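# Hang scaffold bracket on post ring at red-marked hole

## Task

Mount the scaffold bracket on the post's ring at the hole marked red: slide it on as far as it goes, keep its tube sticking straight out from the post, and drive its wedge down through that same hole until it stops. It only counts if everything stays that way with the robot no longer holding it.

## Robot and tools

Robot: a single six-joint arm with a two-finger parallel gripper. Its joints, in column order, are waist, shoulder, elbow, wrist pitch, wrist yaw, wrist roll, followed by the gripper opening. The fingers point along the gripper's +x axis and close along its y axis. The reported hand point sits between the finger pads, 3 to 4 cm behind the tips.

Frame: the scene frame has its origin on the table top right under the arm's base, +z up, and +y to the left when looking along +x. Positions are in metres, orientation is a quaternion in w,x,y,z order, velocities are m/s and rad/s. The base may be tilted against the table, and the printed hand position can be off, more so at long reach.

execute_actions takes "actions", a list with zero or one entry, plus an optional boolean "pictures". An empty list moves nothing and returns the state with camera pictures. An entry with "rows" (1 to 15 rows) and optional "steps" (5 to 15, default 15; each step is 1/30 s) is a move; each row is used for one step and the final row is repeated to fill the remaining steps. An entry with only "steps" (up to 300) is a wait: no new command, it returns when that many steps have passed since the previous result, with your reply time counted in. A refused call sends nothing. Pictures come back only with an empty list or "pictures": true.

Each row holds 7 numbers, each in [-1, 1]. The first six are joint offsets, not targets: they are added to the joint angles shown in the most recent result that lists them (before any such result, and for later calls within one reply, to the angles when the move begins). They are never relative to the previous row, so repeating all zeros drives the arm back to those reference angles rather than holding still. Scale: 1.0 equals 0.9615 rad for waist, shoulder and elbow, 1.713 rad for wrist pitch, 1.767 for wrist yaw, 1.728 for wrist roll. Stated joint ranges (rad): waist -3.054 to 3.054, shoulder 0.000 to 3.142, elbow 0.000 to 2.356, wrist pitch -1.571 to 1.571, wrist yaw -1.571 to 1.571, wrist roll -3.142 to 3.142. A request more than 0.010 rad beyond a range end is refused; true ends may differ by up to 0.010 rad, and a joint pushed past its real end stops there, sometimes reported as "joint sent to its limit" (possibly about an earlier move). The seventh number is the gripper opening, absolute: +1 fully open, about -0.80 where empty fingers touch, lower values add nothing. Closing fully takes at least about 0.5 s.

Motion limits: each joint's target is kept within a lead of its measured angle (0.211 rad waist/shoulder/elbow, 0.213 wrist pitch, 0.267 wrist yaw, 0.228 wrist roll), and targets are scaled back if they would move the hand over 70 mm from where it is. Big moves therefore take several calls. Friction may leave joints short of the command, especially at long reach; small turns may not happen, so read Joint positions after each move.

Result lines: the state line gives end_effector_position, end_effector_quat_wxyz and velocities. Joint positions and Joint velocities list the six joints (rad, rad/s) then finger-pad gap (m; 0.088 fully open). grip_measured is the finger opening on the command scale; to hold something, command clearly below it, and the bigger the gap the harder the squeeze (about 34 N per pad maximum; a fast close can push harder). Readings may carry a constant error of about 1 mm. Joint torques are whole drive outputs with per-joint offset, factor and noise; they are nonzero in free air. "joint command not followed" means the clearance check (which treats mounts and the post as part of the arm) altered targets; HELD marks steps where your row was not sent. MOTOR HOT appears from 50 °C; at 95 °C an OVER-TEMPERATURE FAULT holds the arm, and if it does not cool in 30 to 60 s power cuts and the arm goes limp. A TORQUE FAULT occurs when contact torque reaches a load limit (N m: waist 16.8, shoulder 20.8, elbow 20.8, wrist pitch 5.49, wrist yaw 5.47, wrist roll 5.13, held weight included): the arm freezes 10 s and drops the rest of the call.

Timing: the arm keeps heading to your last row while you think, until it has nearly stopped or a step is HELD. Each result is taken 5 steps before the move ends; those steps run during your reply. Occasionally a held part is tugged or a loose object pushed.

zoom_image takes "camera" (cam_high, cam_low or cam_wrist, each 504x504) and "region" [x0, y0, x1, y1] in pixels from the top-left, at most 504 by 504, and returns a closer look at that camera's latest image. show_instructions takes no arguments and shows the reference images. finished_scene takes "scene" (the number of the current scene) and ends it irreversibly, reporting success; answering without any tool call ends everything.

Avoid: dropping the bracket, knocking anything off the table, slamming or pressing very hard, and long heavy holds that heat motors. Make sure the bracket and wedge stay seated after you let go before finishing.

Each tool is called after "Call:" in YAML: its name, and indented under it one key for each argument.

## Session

Call:
show_instructions:

Reference images for this scene: manual page 1, manual page 2, manual page 3, manual page 4, manual page 5.

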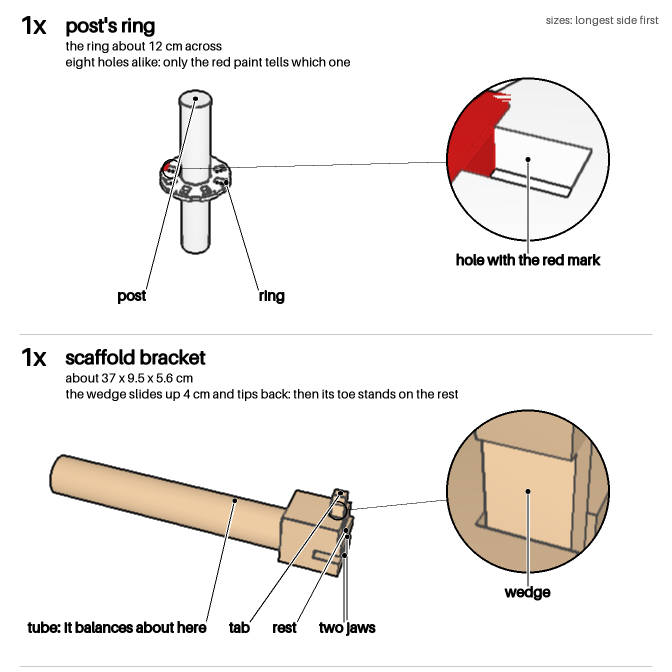

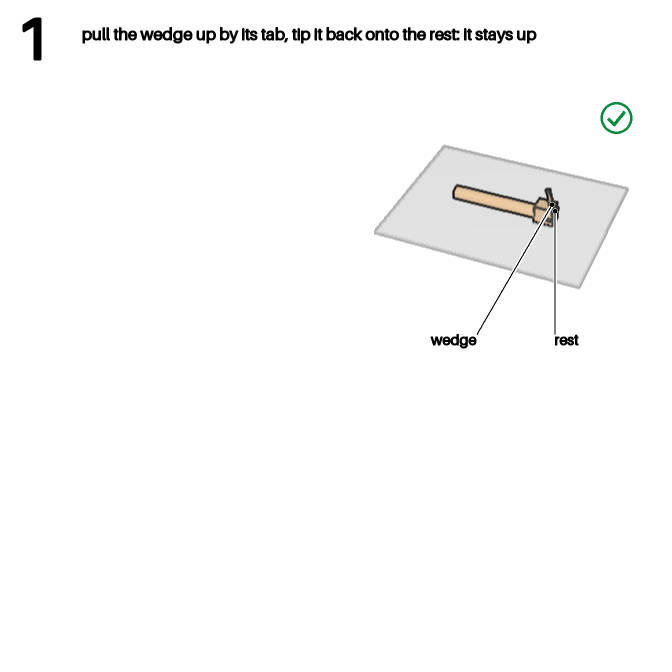

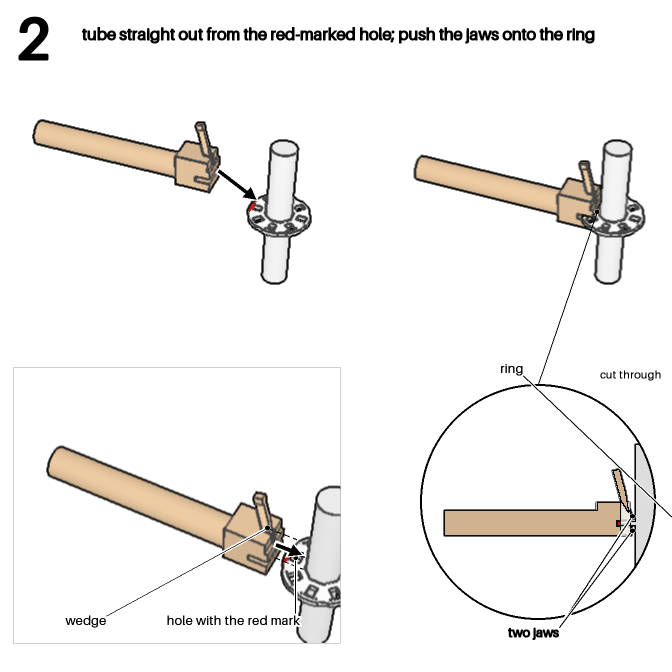

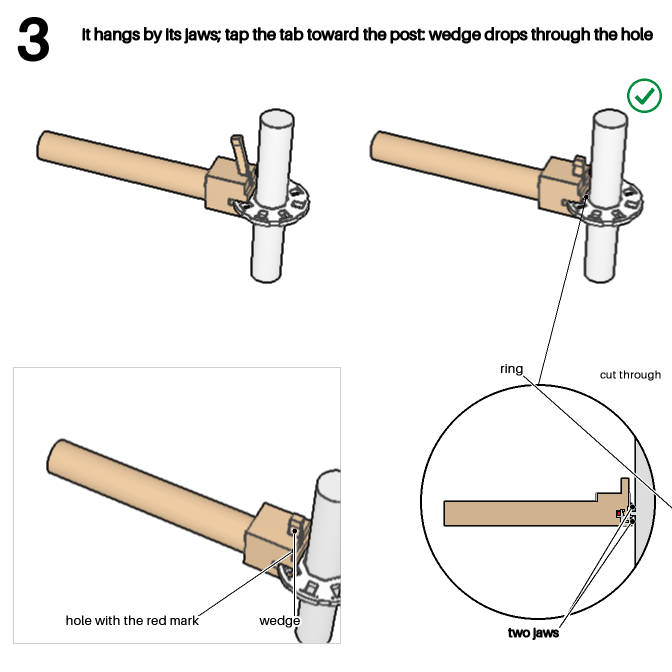

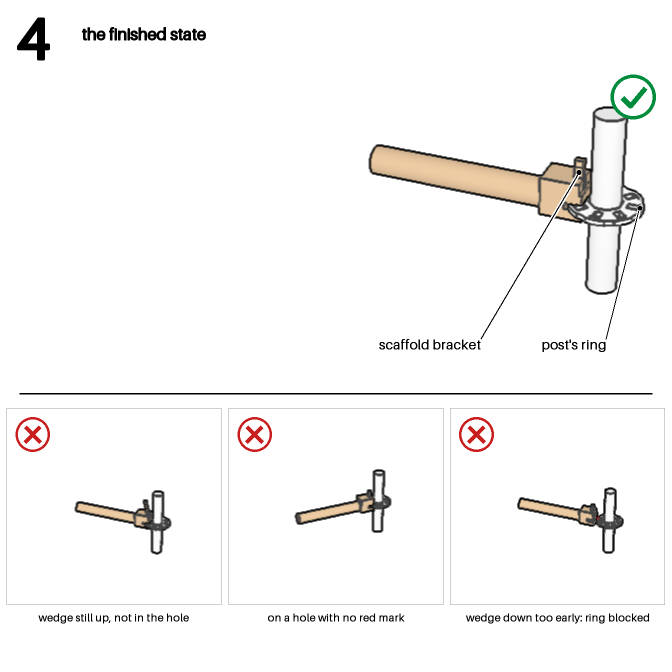

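Wedge starts up already in this scene.

Call:
execute_actions:
  actions: []

Scene clock: 0.00 s of 4500.00 s.
end_effector_position=(+0.2255, +0.3181, +0.1917) grip_measured=+0.847 end_effector_quat_wxyz=(+0.197, +0.745, +0.089, -0.631) end_effector_velocity=(-0.003, +0.000, +0.001) end_effector_angular_velocity=(+0.008, +0.021, +0.005)
Joint positions: [ 1.051  2.049  1.875 -1.411  0.215 -2.518  0.081]
Joint velocities: [-0.002 -0.002  0.002 -0.007 -0.022 -0.007 -0.   ]
Joint torques (N m, as the arm reports them, + toward a larger angle): no reading
Heat: hottest elbow 25 °C (+0.0 °C/min).

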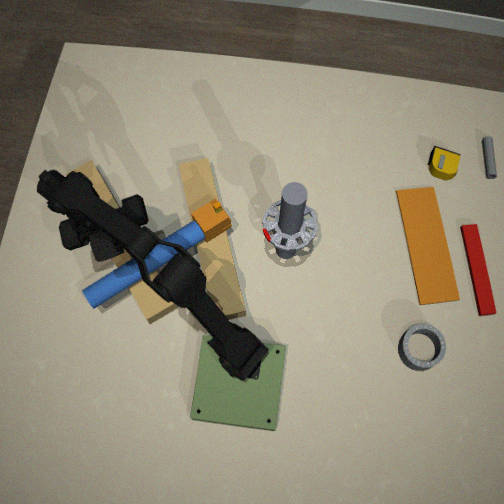

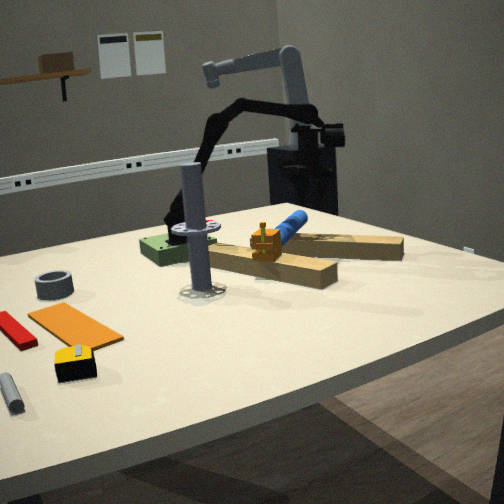

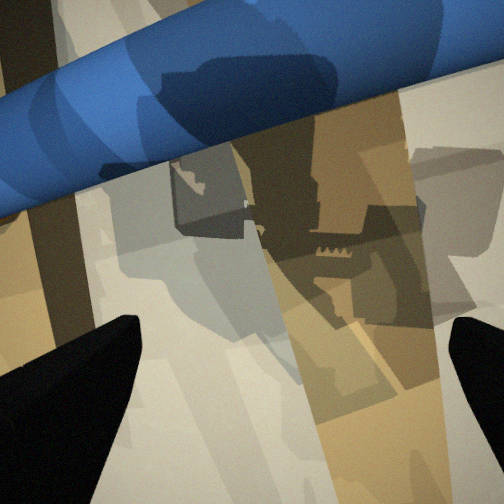

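Call:
execute_actions:
  actions:
    - {"rows": [[-0.446,-0.262,-0.437,0.106,-0.122,1.0,1.0]], "steps": 15}

Call:
execute_actions:
  actions:
    - {"rows": [[-0.05,-0.02,-0.05,0,0,1.0,1.0]], "steps": 15}

Call:
execute_actions:
  actions:
    - {"rows": [[0,0,0,0,0,1.0,1.0]], "steps": 15}

Scene clock: 4.90 s of 4500.00 s.
end_effector_position=(+0.2754, +0.1880, +0.1726) grip_measured=+1.000 end_effector_quat_wxyz=(-0.223, +0.681, -0.220, -0.661) end_effector_velocity=(-0.017, -0.147, -0.114) end_effector_angular_velocity=(-0.064, +0.389, -2.357)
Joint positions: [ 0.623  1.808  1.484 -1.24   0.017 -1.899  0.088]
Joint velocities: [-0.388 -0.007 -0.457  0.051 -0.125  1.971  0.   ]
Joint torques (N m, as the arm reports them, + toward a larger angle): [ 3.05 -9.17  4.92  0.78 -0.54  0.04]
Heat: hottest shoulder 26 °C (+0.0 °C/min).
Steps of this call (steps 1 to 90: nothing new was sent; then 1.57 s passed at rest; steps 91 to 100: the first 10 steps of this action). Readings (joint positions):
91: [1.039 2.017 1.839 -1.362 0.166 -2.468]
92: [1.002 1.973 1.774 -1.308 0.100 -2.398]
94: [0.895 1.889 1.665 -1.283 0.056 -2.278]
98: [0.674 1.809 1.523 -1.246 0.024 -2.031]
100: the state above

Scene clock: 5.40 s of 4500.00 s.
end_effector_position=(+0.2725, +0.1694, +0.1612) grip_measured=+1.000 end_effector_quat_wxyz=(+0.519, -0.474, +0.532, +0.473) end_effector_velocity=(-0.002, -0.001, +0.002) end_effector_angular_velocity=(-0.035, -0.027, -1.968)
Joint positions: [ 0.573  1.797  1.425 -1.23   0.001 -0.911  0.088]
Joint velocities: [ 0.002 -0.007 -0.002 -0.007  0.007  1.971  0.   ]
Joint torques (N m, as the arm reports them, + toward a larger angle): [-0.04 -8.91  3.79  0.34 -0.03  0.04]
Heat: hottest shoulder 27 °C (+22.2 °C/min).
Steps of this call (steps 1 to 5: the last 5 steps of your previous action; steps 6 to 15: the first 10 steps of this action, its rows measured from where the robot was after step 5). Readings (joint positions):
5: [0.621 1.807 1.464 -1.232 0.004 -1.570]
6: [0.620 1.805 1.459 -1.229 0.001 -1.504]
7: [0.612 1.800 1.450 -1.228 0.001 -1.438]
9: [0.590 1.797 1.435 -1.230 0.001 -1.306]
13: [0.574 1.797 1.425 -1.230 0.001 -1.042]
15: the state above

Scene clock: 5.90 s of 4500.00 s.
end_effector_position=(+0.2725, +0.1694, +0.1614) grip_measured=+1.000 end_effector_quat_wxyz=(+0.681, -0.171, +0.693, +0.165) end_effector_velocity=(-0.001, -0.003, +0.000) end_effector_angular_velocity=(-0.036, -0.023, -1.958)
Joint positions: [ 0.573  1.796  1.425 -1.23   0.001  0.077  0.088]
Joint velocities: [-0.002 -0.002 -0.002 -0.007  0.007  1.956  0.   ]
Joint torques (N m, as the arm reports them, + toward a larger angle): [-0.11 -8.    4.52  0.47 -0.06  0.06]
Heat: hottest shoulder 27 °C (+20.3 °C/min).
Steps of this call (steps 1 to 5: the last 5 steps of your previous action; steps 6 to 15: the first 10 steps of this action, its rows measured from where the robot was after step 5). Readings (joint positions):
5: [0.573 1.796 1.425 -1.230 0.001 -0.582]
6: [0.573 1.796 1.425 -1.230 0.001 -0.516]
7: [0.573 1.796 1.425 -1.230 0.001 -0.450]
9: [0.573 1.796 1.425 -1.230 0.001 -0.318]
13: [0.573 1.796 1.425 -1.230 0.001 -0.055]
15: the state above

Call:
execute_actions:
  actions:
    - {"rows": [[0.05,0,0.04,0,0,0.771,1.0]], "steps": 15}

Call:
execute_actions:
  actions:
    - {"steps": 8}
  pictures: true

Scene clock: 6.40 s of 4500.00 s.
end_effector_position=(+0.2700, +0.1863, +0.1689) grip_measured=+1.000 end_effector_quat_wxyz=(+0.693, +0.163, +0.684, -0.160) end_effector_velocity=(+0.003, +0.003, -0.001) end_effector_angular_velocity=(+0.040, -0.007, -1.958)
Joint positions: [ 0.621  1.796  1.455 -1.231  0.003  1.065  0.088]
Joint velocities: [-0.002  0.002 -0.002  0.022 -0.007  1.956  0.   ]
Joint torques (N m, as the arm reports them, + toward a larger angle): [-0.14 -8.15  5.27  0.61 -0.06  0.06]
Heat: hottest shoulder 27 °C (+18.8 °C/min).
Steps of this call (steps 1 to 5: the last 5 steps of your previous action; steps 6 to 15: the first 10 steps of this action). Readings (joint positions):
6: [0.576 1.796 1.428 -1.231 0.002 0.472]
7: [0.585 1.796 1.434 -1.231 0.002 0.538]
9: [0.606 1.796 1.445 -1.231 0.003 0.670]
13: [0.621 1.796 1.455 -1.231 0.003 0.933]
15: the state above

Scene clock: 6.67 s of 4500.00 s.
end_effector_position=(+0.2701, +0.1864, +0.1689) grip_measured=+1.000 end_effector_quat_wxyz=(+0.658, +0.271, +0.650, -0.266) end_effector_velocity=(-0.002, -0.003, -0.001) end_effector_angular_velocity=(+0.003, +0.015, -0.278)
Joint positions: [ 0.621  1.796  1.455 -1.231  0.003  1.384  0.088]
Joint velocities: [-0.007 -0.002 -0.007 -0.007 -0.007  0.271  0.   ]
Joint torques (N m, as the arm reports them, + toward a larger angle): [-0.06 -8.08  5.31  0.56 -0.04  0.07]
Heat: hottest shoulder 27 °C (+18.0 °C/min).
Kept back: nothing.
Steps of this call (steps 1 to 5: the last 5 steps of your previous action; steps 6 to 8: the robot went on to your last target). Readings (joint positions):
1: [0.621 1.796 1.455 -1.231 0.003 1.130]
2: [0.621 1.796 1.455 -1.231 0.003 1.196]
4: [0.621 1.796 1.455 -1.231 0.003 1.305]
8: the state above

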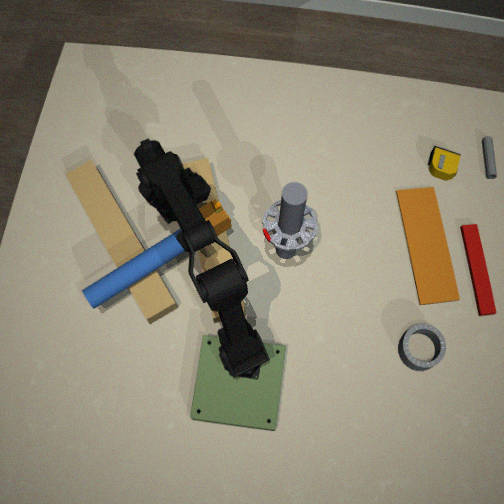

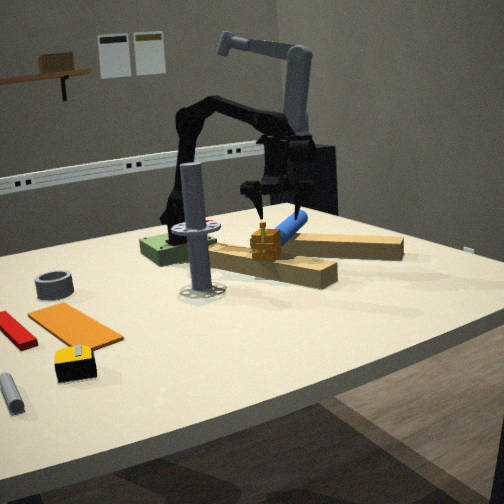

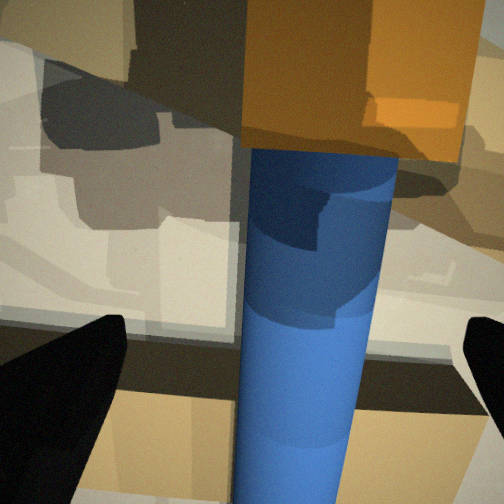

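Call:
execute_actions:
  actions:
    - {"rows": [[0,0.09,-0.22,0.175,0,0.0,1.0]], "steps": 15}
  pictures: true

Scene clock: 7.73 s of 4500.00 s.
end_effector_position=(+0.2714, +0.1867, +0.0879) grip_measured=+1.000 end_effector_quat_wxyz=(+0.654, +0.266, +0.653, -0.274) end_effector_velocity=(+0.043, +0.033, +0.014) end_effector_angular_velocity=(+0.180, -0.223, +0.006)
Joint positions: [ 0.621  1.891  1.244 -0.946  0.004  1.387  0.088]
Joint velocities: [-0.002 -0.051 -0.007  0.242 -0.022 -0.007  0.   ]
Joint torques (N m, as the arm reports them, + toward a larger angle): [-0.17 -8.95  4.29  0.62 -0.08 -0.07]
Heat: hottest shoulder 27 °C (+15.5 °C/min).
Steps of this call (steps 1 to 22: the robot went on to your last target; steps 23 to 32: the first 10 steps of this action). Readings (joint positions):
23: [0.621 1.802 1.430 -1.192 0.003 1.405]
24: [0.621 1.803 1.391 -1.122 0.003 1.399]
26: [0.621 1.836 1.322 -1.030 0.003 1.392]
30: [0.621 1.891 1.247 -0.960 0.004 1.388]
32: the state above

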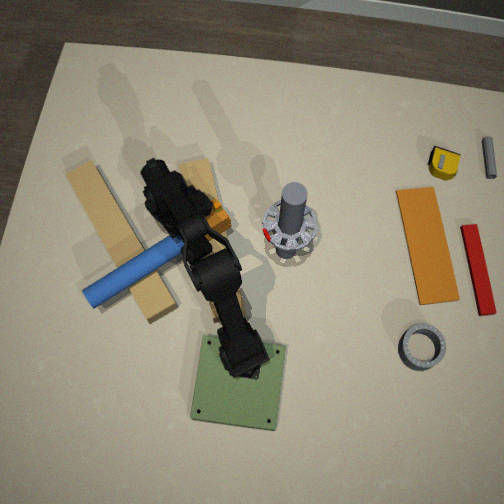

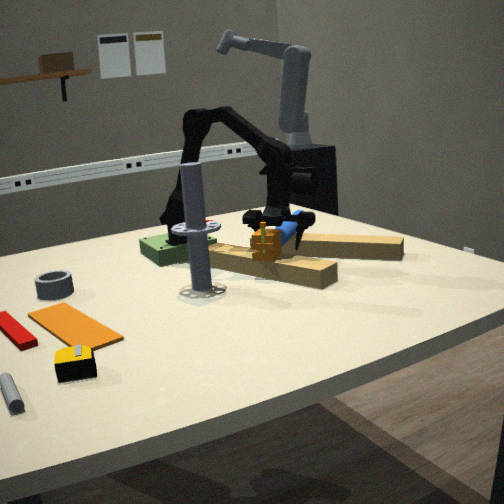

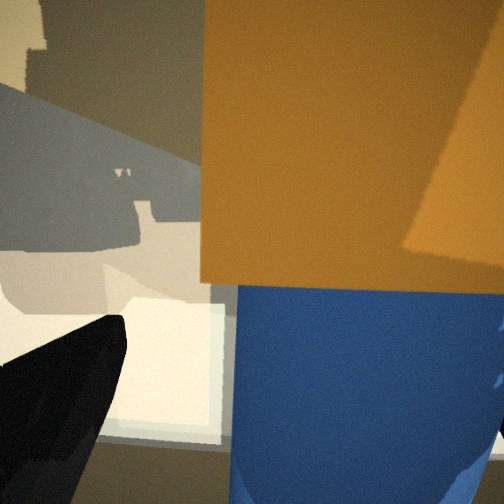

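Call:
execute_actions:
  actions:
    - {"rows": [[0.075,-0.058,-0.07,0.012,0,0.0,1.0]], "steps": 15}
  pictures: true

Scene clock: 8.97 s of 4500.00 s.
end_effector_position=(+0.2479, +0.1987, +0.0883) grip_measured=+1.000 end_effector_quat_wxyz=(+0.665, +0.242, +0.661, -0.248) end_effector_velocity=(-0.006, -0.002, +0.001) end_effector_angular_velocity=(+0.013, +0.020, +0.005)
Joint positions: [ 0.694  1.845  1.185 -0.928  0.005  1.386  0.088]
Joint velocities: [-0.002 -0.017 -0.017 -0.007 -0.022 -0.007  0.   ]
Joint torques (N m, as the arm reports them, + toward a larger angle): [-0.18 -9.07  3.38  0.65 -0.06  0.02]
Heat: hottest shoulder 27 °C (+13.4 °C/min).
Steps of this call (steps 1 to 5: the last 5 steps of your previous action; steps 6 to 27: the robot went on to your last target; steps 28 to 37: the first 10 steps of this action). Readings (joint positions):
28: [0.625 1.881 1.236 -0.926 0.006 1.386]
29: [0.639 1.871 1.221 -0.922 0.006 1.386]
31: [0.672 1.854 1.199 -0.927 0.006 1.386]
35: [0.694 1.846 1.187 -0.928 0.005 1.386]
37: the state above

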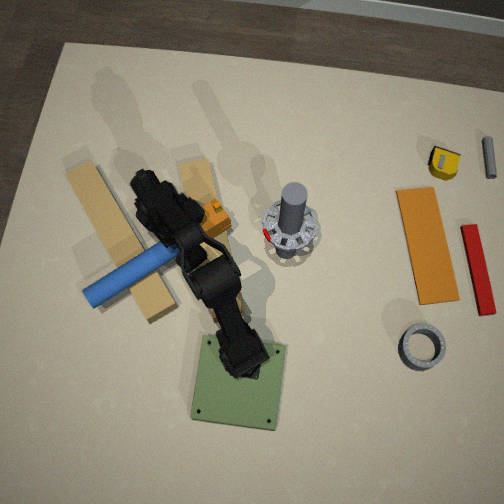

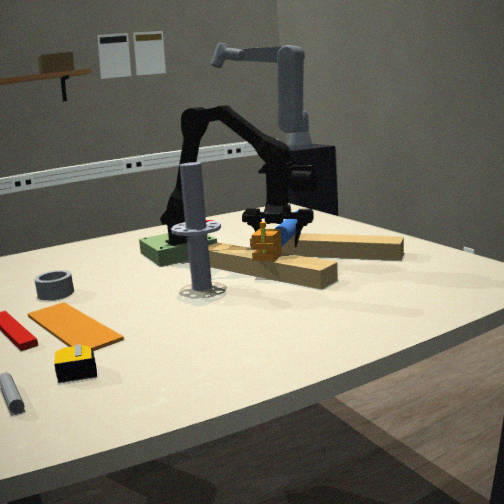

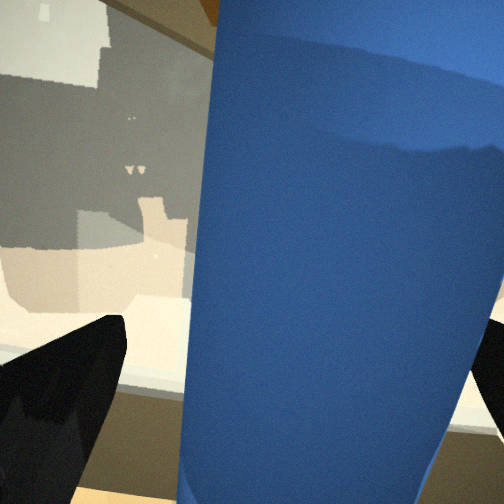

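Call:
execute_actions:
  actions:
    - {"rows": [[0,0,0,0,0,0.04,1.0],[0,0,0,0,0,0.04,0.5],[0,0,0,0,0,0.04,0.0],[0,0,0,0,0,0.04,-0.3],[0,0,0,0,0,0.04,-0.6]], "steps": 15}

Call:
execute_actions:
  actions:
    - {"steps": 12}
  pictures: true

Scene clock: 9.60 s of 4500.00 s.
end_effector_position=(+0.2477, +0.1986, +0.0884) grip_measured=+0.211 end_effector_quat_wxyz=(+0.657, +0.264, +0.653, -0.269) end_effector_velocity=(+0.001, +0.001, +0.000) end_effector_angular_velocity=(+0.010, -0.001, +0.005)
Joint positions: [ 0.694  1.844  1.185 -0.928  0.005  1.45   0.049]
Joint velocities: [-0.002 -0.002 -0.002  0.007 -0.007 -0.007 -0.   ]
Joint torques (N m, as the arm reports them, + toward a larger angle): [-0.07 -7.88  4.25  0.5   0.    0.1 ]
Heat: hottest shoulder 28 °C (+18.8 °C/min).
Steps of this call (steps 1 to 5: the last 5 steps of your previous action; steps 6 to 9: the robot went on to your last target; steps 10 to 19: the first 10 steps of this action). Readings (joint positions):
10: [0.694 1.844 1.185 -0.928 0.005 1.401]
11: [0.694 1.844 1.185 -0.928 0.005 1.418]
13: [0.694 1.844 1.185 -0.928 0.005 1.436]
17: [0.694 1.844 1.185 -0.929 0.005 1.449]
19: the state above

Scene clock: 10.00 s of 4500.00 s.
end_effector_position=(+0.2477, +0.1986, +0.0884) grip_measured=+0.211 end_effector_quat_wxyz=(+0.657, +0.264, +0.653, -0.269) end_effector_velocity=(-0.002, -0.001, +0.000) end_effector_angular_velocity=(+0.001, +0.010, -0.024)
Joint positions: [ 0.694  1.844  1.185 -0.928  0.005  1.451  0.049]
Joint velocities: [-0.002 -0.002 -0.002 -0.007 -0.007  0.022 -0.   ]
Joint torques (N m, as the arm reports them, + toward a larger angle): [-0.05 -7.77  4.24  0.49  0.    0.11]
Heat: hottest shoulder 28 °C (+18.0 °C/min).
Kept back: nothing.
Steps of this call (steps 1 to 5: the last 5 steps of your previous action; steps 6 to 12: the robot went on to your last target). Readings (joint positions):
1: [0.694 1.844 1.185 -0.928 0.005 1.451]
2: [0.694 1.844 1.185 -0.928 0.005 1.451]
4: [0.694 1.844 1.185 -0.928 0.005 1.451]
8: [0.694 1.844 1.185 -0.928 0.005 1.451]
12: the state above

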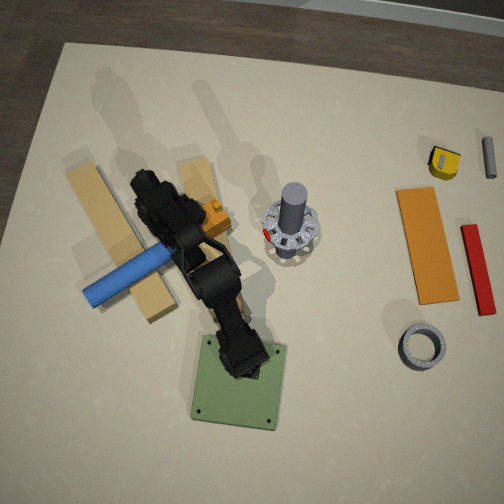

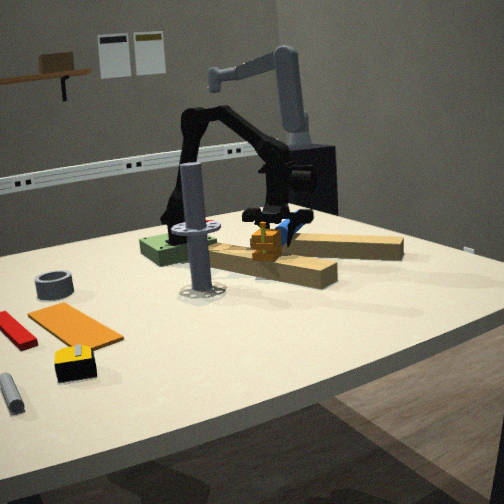

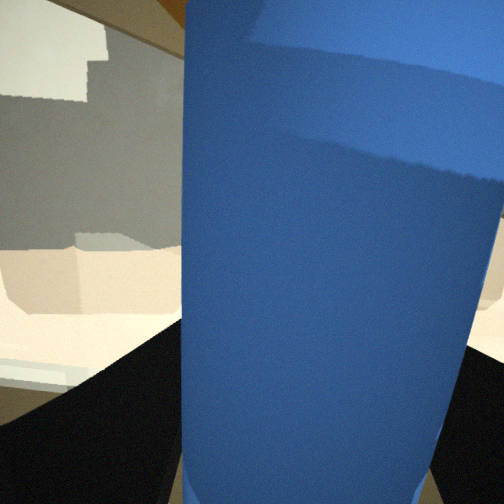

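Call:
execute_actions:
  actions:
    - {"rows": [[0,-0.05,0.02,-0.03,0,0,-0.75],[0,-0.1,0.03,-0.06,0,0,-0.75],[0,-0.15,0.04,-0.09,0,0,-0.75],[0,-0.2,0.05,-0.125,0,0,-0.75],[0,-0.25,0.06,-0.156,0,0,-0.75],[0.02,-0.30,0.07,-0.187,0,0.05,-0.75],[0.04,-0.30,0.07,-0.187,0,0.1,-0.75],[0.06,-0.30,0.07,-0.187,0,0.17,-0.75],[0.088,-0.30,0.07,-0.187,0,0.24,-0.75],[0.088,-0.30,0.07,-0.187,0,0.307,-0.75]], "steps": 15}

Call:
execute_actions:
  actions:
    - {"steps": 12}
  pictures: true

Scene clock: 11.53 s of 4500.00 s.
end_effector_position=(+0.2057, +0.1816, +0.1757) grip_measured=+0.210 end_effector_quat_wxyz=(+0.631, +0.341, +0.616, -0.325) end_effector_velocity=(-0.071, +0.122, +0.180) end_effector_angular_velocity=(+0.443, -0.415, -1.442)
Joint positions: [ 0.742  1.576  1.238 -1.217  0.008  1.705  0.049]
Joint velocities: [ 0.496 -0.437  0.271 -0.125 -0.007  1.941 -0.   ]
Joint torques (N m, as the arm reports them, + toward a larger angle): [-0.16 -4.82  4.14  0.05 -0.12  0.07]
Heat: hottest shoulder 28 °C (+15.6 °C/min).
Steps of this call (steps 1 to 15: the robot went on to your last target; steps 16 to 36: nothing new was sent; steps 37 to 46: the first 10 steps of this action). Readings (joint positions):
37: [0.694 1.840 1.185 -0.930 0.005 1.452]
38: [0.694 1.831 1.187 -0.946 0.005 1.452]
40: [0.694 1.788 1.189 -1.030 0.005 1.452]
44: [0.711 1.625 1.216 -1.199 0.007 1.569]
46: the state above

Scene clock: 11.93 s of 4500.00 s.
end_effector_position=(+0.1945, +0.1855, +0.1789) grip_measured=+0.210 end_effector_quat_wxyz=(+0.584, +0.408, +0.577, -0.399) end_effector_velocity=(-0.000, -0.003, -0.000) end_effector_angular_velocity=(-0.010, +0.000, -0.025)
Joint positions: [ 0.778  1.566  1.241 -1.245  0.002  1.976  0.049]
Joint velocities: [-0.002 -0.002 -0.002 -0.007  0.007  0.022 -0.   ]
Joint torques (N m, as the arm reports them, + toward a larger angle): [ 0.09 -7.48  5.52  0.24  0.11  0.05]
Heat: hottest shoulder 28 °C (+15.1 °C/min).
Kept back: nothing.
Steps of this call (steps 1 to 5: the last 5 steps of your previous action; steps 6 to 12: the robot went on to your last target). Readings (joint positions):
1: [0.757 1.567 1.245 -1.221 0.006 1.770]
2: [0.768 1.564 1.248 -1.227 0.004 1.832]
4: [0.777 1.565 1.246 -1.242 0.002 1.912]
8: [0.778 1.566 1.242 -1.245 0.002 1.964]
12: the state above

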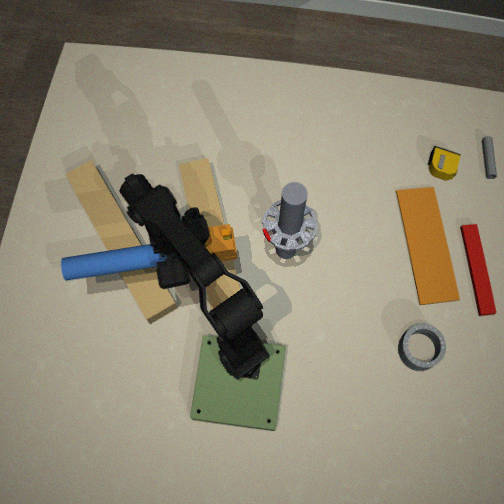

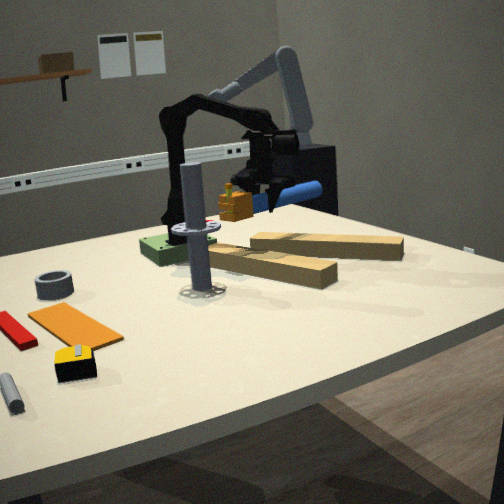

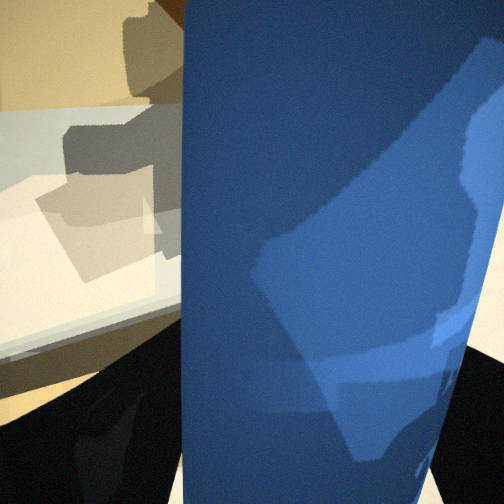

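Call:
zoom_image:
  camera: "cam_high"
  region: [200, 170, 340, 290]

Call:
zoom_image:
  camera: "cam_low"
  region: [150, 140, 330, 260]

Region (200, 170, 340, 290) of cam_high's 504x504 image, scaled by 3.600, with more detail than that image has; it fills the top 432 rows of this view, and the rest is white.

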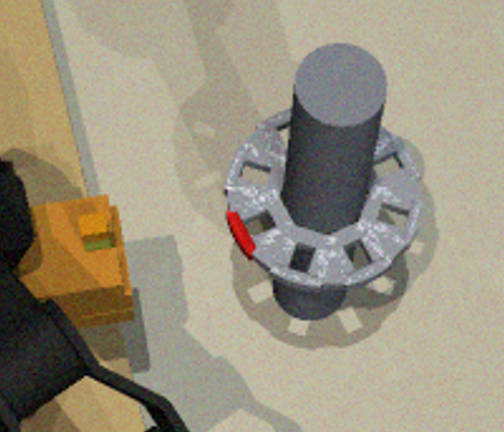

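Region (150, 140, 330, 260) of cam_low's 504x504 image, scaled by 2.800, with more detail than that image has.

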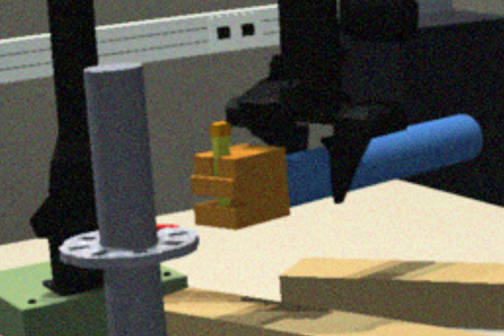

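Call:
execute_actions:
  actions:
    - {"rows": [[-0.005,-0.06,-0.05,-0.005,0,-0.04,-0.75],[-0.01,-0.12,-0.1,-0.01,0,-0.08,-0.75],[-0.017,-0.18,-0.15,-0.015,0,-0.11,-0.75],[-0.017,-0.225,-0.19,-0.018,0,-0.135,-0.75]], "steps": 15}

Call:
execute_actions:
  actions:
    - {"steps": 8}
  pictures: true

Call:
zoom_image:
  camera: "cam_high"
  region: [60, 150, 340, 330]

Call:
zoom_image:
  camera: "cam_low"
  region: [150, 140, 330, 260]

Scene clock: 13.30 s of 4500.00 s.
end_effector_position=(+0.1569, +0.1458, +0.1762) grip_measured=+0.209 end_effector_quat_wxyz=(+0.621, +0.340, +0.617, -0.343) end_effector_velocity=(+0.007, +0.006, +0.002) end_effector_angular_velocity=(+0.050, -0.042, +0.132)
Joint positions: [ 0.765  1.371  1.059 -1.274  0.003  1.755  0.049]
Joint velocities: [-0.007 -0.022 -0.007  0.051 -0.007 -0.139  0.   ]
Joint torques (N m, as the arm reports them, + toward a larger angle): [-0.45 -6.69  4.8   0.36  0.   -0.08]
Heat: hottest shoulder 28 °C (+13.5 °C/min).
Steps of this call (steps 1 to 30: the robot went on to your last target; step 31: nothing new was sent; steps 32 to 41: the first 10 steps of this action). Readings (joint positions):
32: [0.778 1.561 1.235 -1.242 0.003 1.968]
33: [0.776 1.544 1.216 -1.237 0.003 1.934]
35: [0.772 1.477 1.149 -1.247 0.003 1.846]
39: [0.765 1.376 1.064 -1.287 0.003 1.767]
41: the state above

Scene clock: 13.57 s of 4500.00 s.
end_effector_position=(+0.1563, +0.1452, +0.1760) grip_measured=+0.209 end_effector_quat_wxyz=(+0.623, +0.337, +0.619, -0.340) end_effector_velocity=(-0.003, -0.000, +0.001) end_effector_angular_velocity=(+0.004, +0.007, +0.010)
Joint positions: [ 0.764  1.366  1.055 -1.273  0.002  1.745  0.049]
Joint velocities: [ 0.002 -0.007 -0.002 -0.007 -0.007 -0.007 -0.   ]
Joint torques (N m, as the arm reports them, + toward a larger angle): [-0.4  -6.47  5.08  0.28 -0.02 -0.06]
Heat: hottest shoulder 28 °C (+13.3 °C/min).
Kept back: nothing.
Steps of this call (steps 1 to 5: the last 5 steps of your previous action; steps 6 to 8: the robot went on to your last target). Readings (joint positions):
1: [0.765 1.370 1.059 -1.273 0.003 1.752]
2: [0.765 1.369 1.058 -1.273 0.003 1.750]
4: [0.764 1.367 1.056 -1.273 0.002 1.747]
8: the state above

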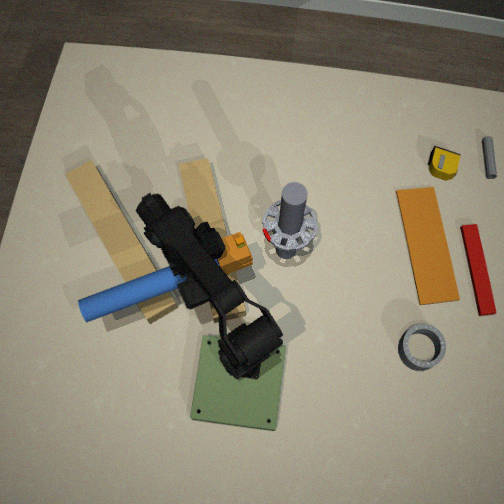

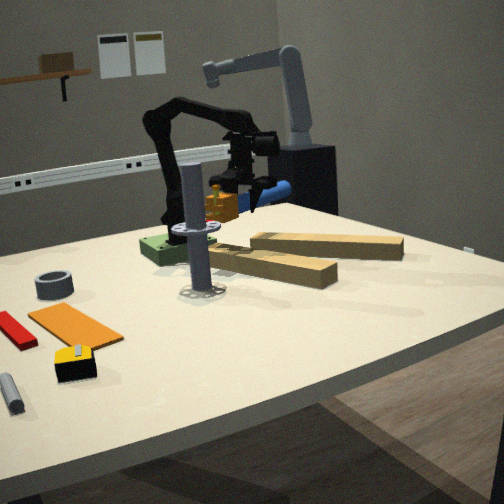

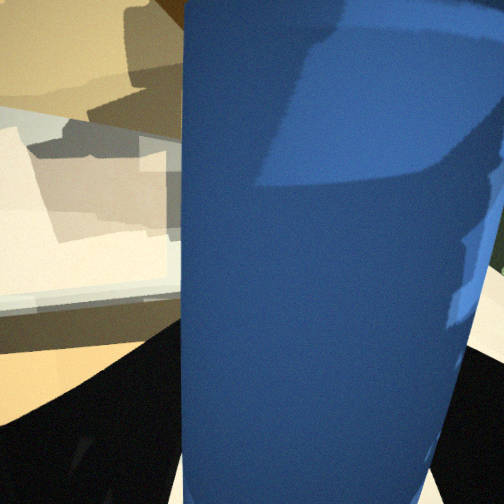

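Region (60, 150, 340, 330) of cam_high's 504x504 image, scaled by 1.800, with more detail than that image has; it fills the top 324 rows of this view, and the rest is white.

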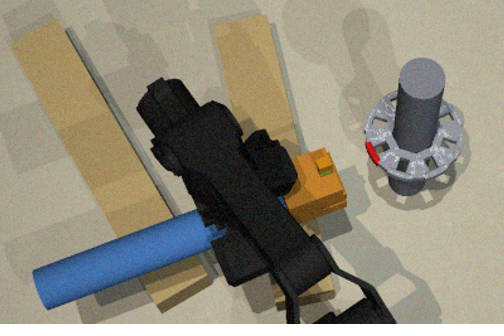

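Region (150, 140, 330, 260) of cam_low's 504x504 image, scaled by 2.800, with more detail than that image has.

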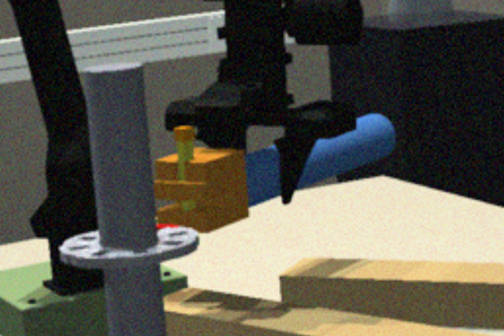

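Call:
execute_actions:
  actions:
    - {"rows": [[-0.03,0.03,0.03,0.003,0,-0.017,-0.75],[-0.06,0.06,0.055,0.007,0,-0.034,-0.75],[-0.094,0.082,0.075,0.01,0,-0.052,-0.75]], "steps": 15}

Call:
execute_actions:
  actions:
    - {"steps": 8}
  pictures: true

Call:
zoom_image:
  camera: "cam_high"
  region: [140, 160, 340, 300]

Call:
zoom_image:
  camera: "cam_low"
  region: [150, 140, 330, 260]

Scene clock: 15.70 s of 4500.00 s.
end_effector_position=(+0.1827, +0.1417, +0.1719) grip_measured=+0.208 end_effector_quat_wxyz=(+0.621, +0.334, +0.620, -0.344) end_effector_velocity=(+0.005, +0.003, +0.005) end_effector_angular_velocity=(+0.023, -0.016, +0.059)
Joint positions: [ 0.677  1.447  1.104 -1.253  0.003  1.661  0.049]
Joint velocities: [-0.007 -0.002  0.017  0.007 -0.007 -0.066  0.   ]
Joint torques (N m, as the arm reports them, + toward a larger angle): [-0.26 -5.6   6.52  0.18 -0.04 -0.08]
Heat: hottest shoulder 28 °C (+11.5 °C/min).
Steps of this call (steps 1 to 30: the robot went on to your last target; steps 31 to 54: nothing new was sent; steps 55 to 64: the first 10 steps of this action). Readings (joint positions):
55: [0.762 1.369 1.055 -1.273 0.001 1.739]
56: [0.752 1.379 1.060 -1.275 -0.000 1.725]
58: [0.717 1.413 1.081 -1.268 -0.000 1.689]
62: [0.678 1.446 1.102 -1.252 0.003 1.665]
64: the state above

Scene clock: 15.97 s of 4500.00 s.
end_effector_position=(+0.1830, +0.1419, +0.1721) grip_measured=+0.208 end_effector_quat_wxyz=(+0.621, +0.333, +0.620, -0.343) end_effector_velocity=(-0.005, -0.003, -0.001) end_effector_angular_velocity=(-0.011, +0.026, +0.005)
Joint positions: [ 0.677  1.448  1.106 -1.254  0.003  1.658  0.049]
Joint velocities: [-0.002  0.002 -0.002 -0.022 -0.007 -0.007  0.   ]
Joint torques (N m, as the arm reports them, + toward a larger angle): [-0.41 -5.73  6.54  0.25 -0.03 -0.09]
Heat: hottest shoulder 28 °C (+11.3 °C/min).
Kept back: nothing.
Steps of this call (steps 1 to 5: the last 5 steps of your previous action; steps 6 to 8: the robot went on to your last target). Readings (joint positions):
1: [0.677 1.447 1.105 -1.254 0.003 1.660]
2: [0.677 1.447 1.105 -1.254 0.003 1.659]
4: [0.677 1.448 1.106 -1.254 0.003 1.658]
8: the state above

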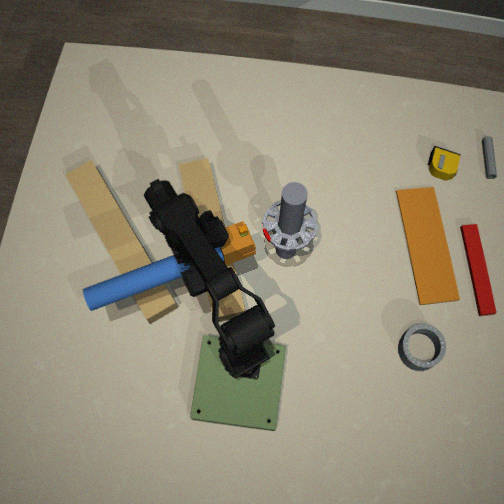

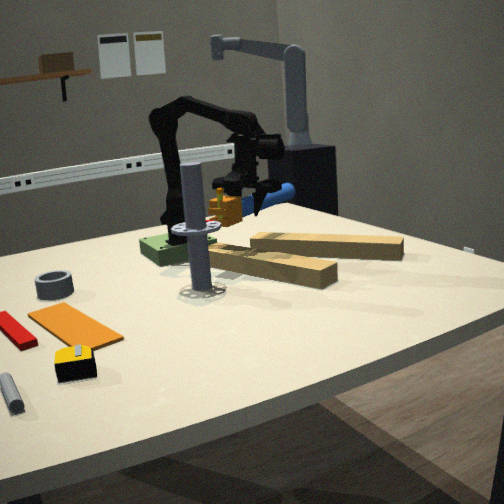

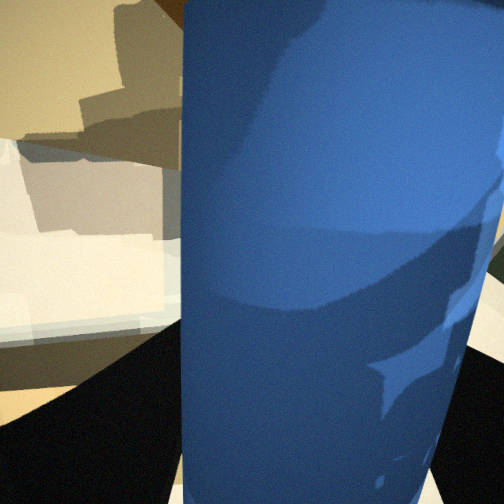

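Region (140, 160, 340, 300) of cam_high's 504x504 image, scaled by 2.520, with more detail than that image has; it fills the top 353 rows of this view, and the rest is white.

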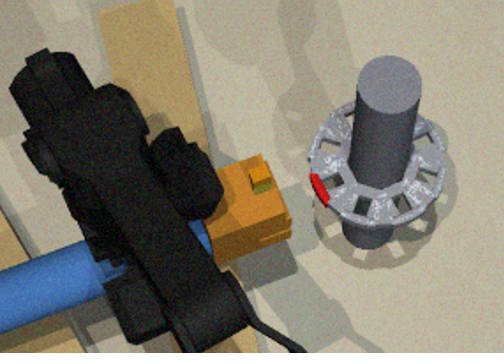

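Region (150, 140, 330, 260) of cam_low's 504x504 image, scaled by 2.800, with more detail than that image has.

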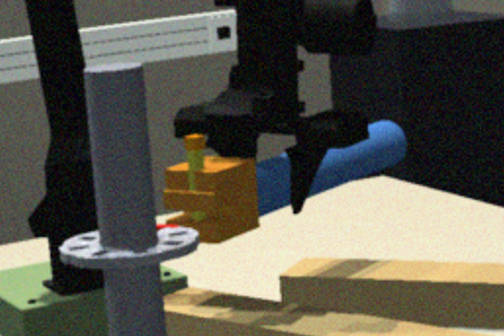

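Call:
execute_actions:
  actions:
    - {"rows": [[-0.03,0.002,-0.024,0.014,0,-0.017,-0.75],[-0.068,0.002,-0.024,0.014,0,-0.038,-0.75]], "steps": 12}

Call:
execute_actions:
  actions:
    - {"steps": 8}
  pictures: true

Call:
zoom_image:
  camera: "cam_high"
  region: [140, 160, 340, 300]

Call:
zoom_image:
  camera: "cam_low"
  region: [150, 160, 270, 250]

Scene clock: 16.93 s of 4500.00 s.
end_effector_position=(+0.1894, +0.1289, +0.1640) grip_measured=+0.208 end_effector_quat_wxyz=(+0.618, +0.330, +0.622, -0.349) end_effector_velocity=(-0.001, -0.018, -0.016) end_effector_angular_velocity=(-0.015, +0.040, +0.014)
Joint positions: [ 0.615  1.455  1.079 -1.235  0.004  1.601  0.049]
Joint velocities: [-0.066  0.002 -0.061  0.022 -0.007 -0.081 -0.   ]
Joint torques (N m, as the arm reports them, + toward a larger angle): [ 0.12 -5.9   5.17  0.66 -0.02 -0.08]
Heat: hottest shoulder 28 °C (+10.6 °C/min).
Steps of this call (steps 1 to 15: the robot went on to your last target; steps 16 to 22: nothing new was sent; steps 23 to 29: the first 7 steps of this action). Readings (joint positions):
23: [0.675 1.449 1.103 -1.252 0.002 1.651]
24: [0.665 1.449 1.098 -1.245 -0.000 1.636]
26: [0.636 1.452 1.089 -1.236 0.000 1.613]
29: the state above

Scene clock: 17.20 s of 4500.00 s.
end_effector_position=(+0.1901, +0.1289, +0.1636) grip_measured=+0.208 end_effector_quat_wxyz=(+0.619, +0.329, +0.623, -0.347) end_effector_velocity=(-0.006, -0.001, -0.001) end_effector_angular_velocity=(+0.003, +0.035, +0.019)
Joint positions: [ 0.614  1.455  1.077 -1.231  0.004  1.594  0.049]
Joint velocities: [-0.002  0.002 -0.002 -0.022 -0.022 -0.022  0.   ]
Joint torques (N m, as the arm reports them, + toward a larger angle): [-0.29 -5.82  4.97  0.51 -0.02 -0.06]
Heat: hottest shoulder 28 °C (+10.5 °C/min).
Kept back: nothing.
Steps of this call (steps 1 to 5: the last 5 steps of your previous action; steps 6 to 8: the robot went on to your last target). Readings (joint positions):
1: [0.614 1.455 1.078 -1.234 0.004 1.599]
2: [0.614 1.455 1.077 -1.233 0.004 1.597]
4: [0.614 1.455 1.077 -1.231 0.004 1.595]
8: the state above

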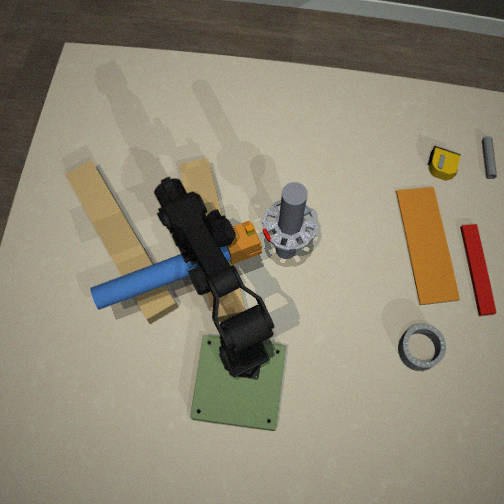

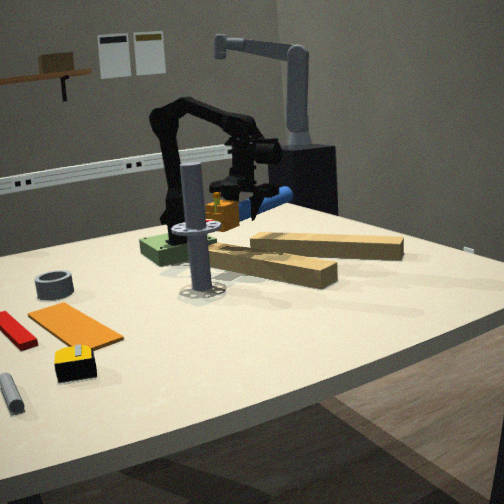

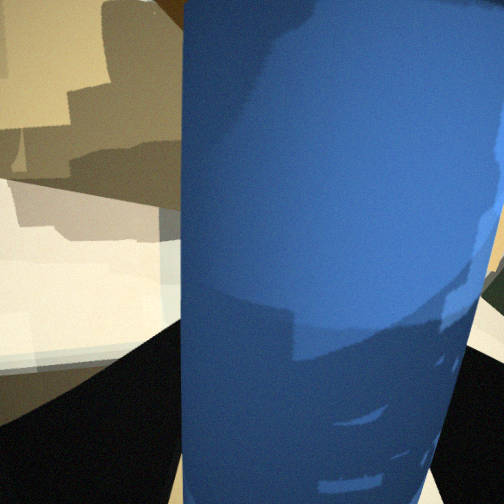

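Region (140, 160, 340, 300) of cam_high's 504x504 image, scaled by 2.520, with more detail than that image has; it fills the top 353 rows of this view, and the rest is white.

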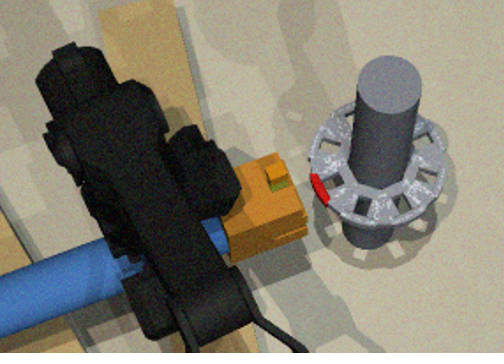

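Region (150, 160, 270, 250) of cam_low's 504x504 image, scaled by 4.200, with more detail than that image has; it fills the top 378 rows of this view, and the rest is white.

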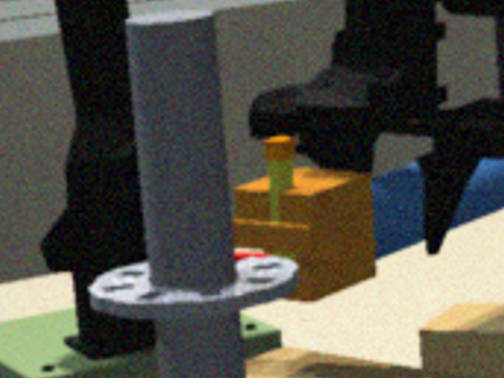

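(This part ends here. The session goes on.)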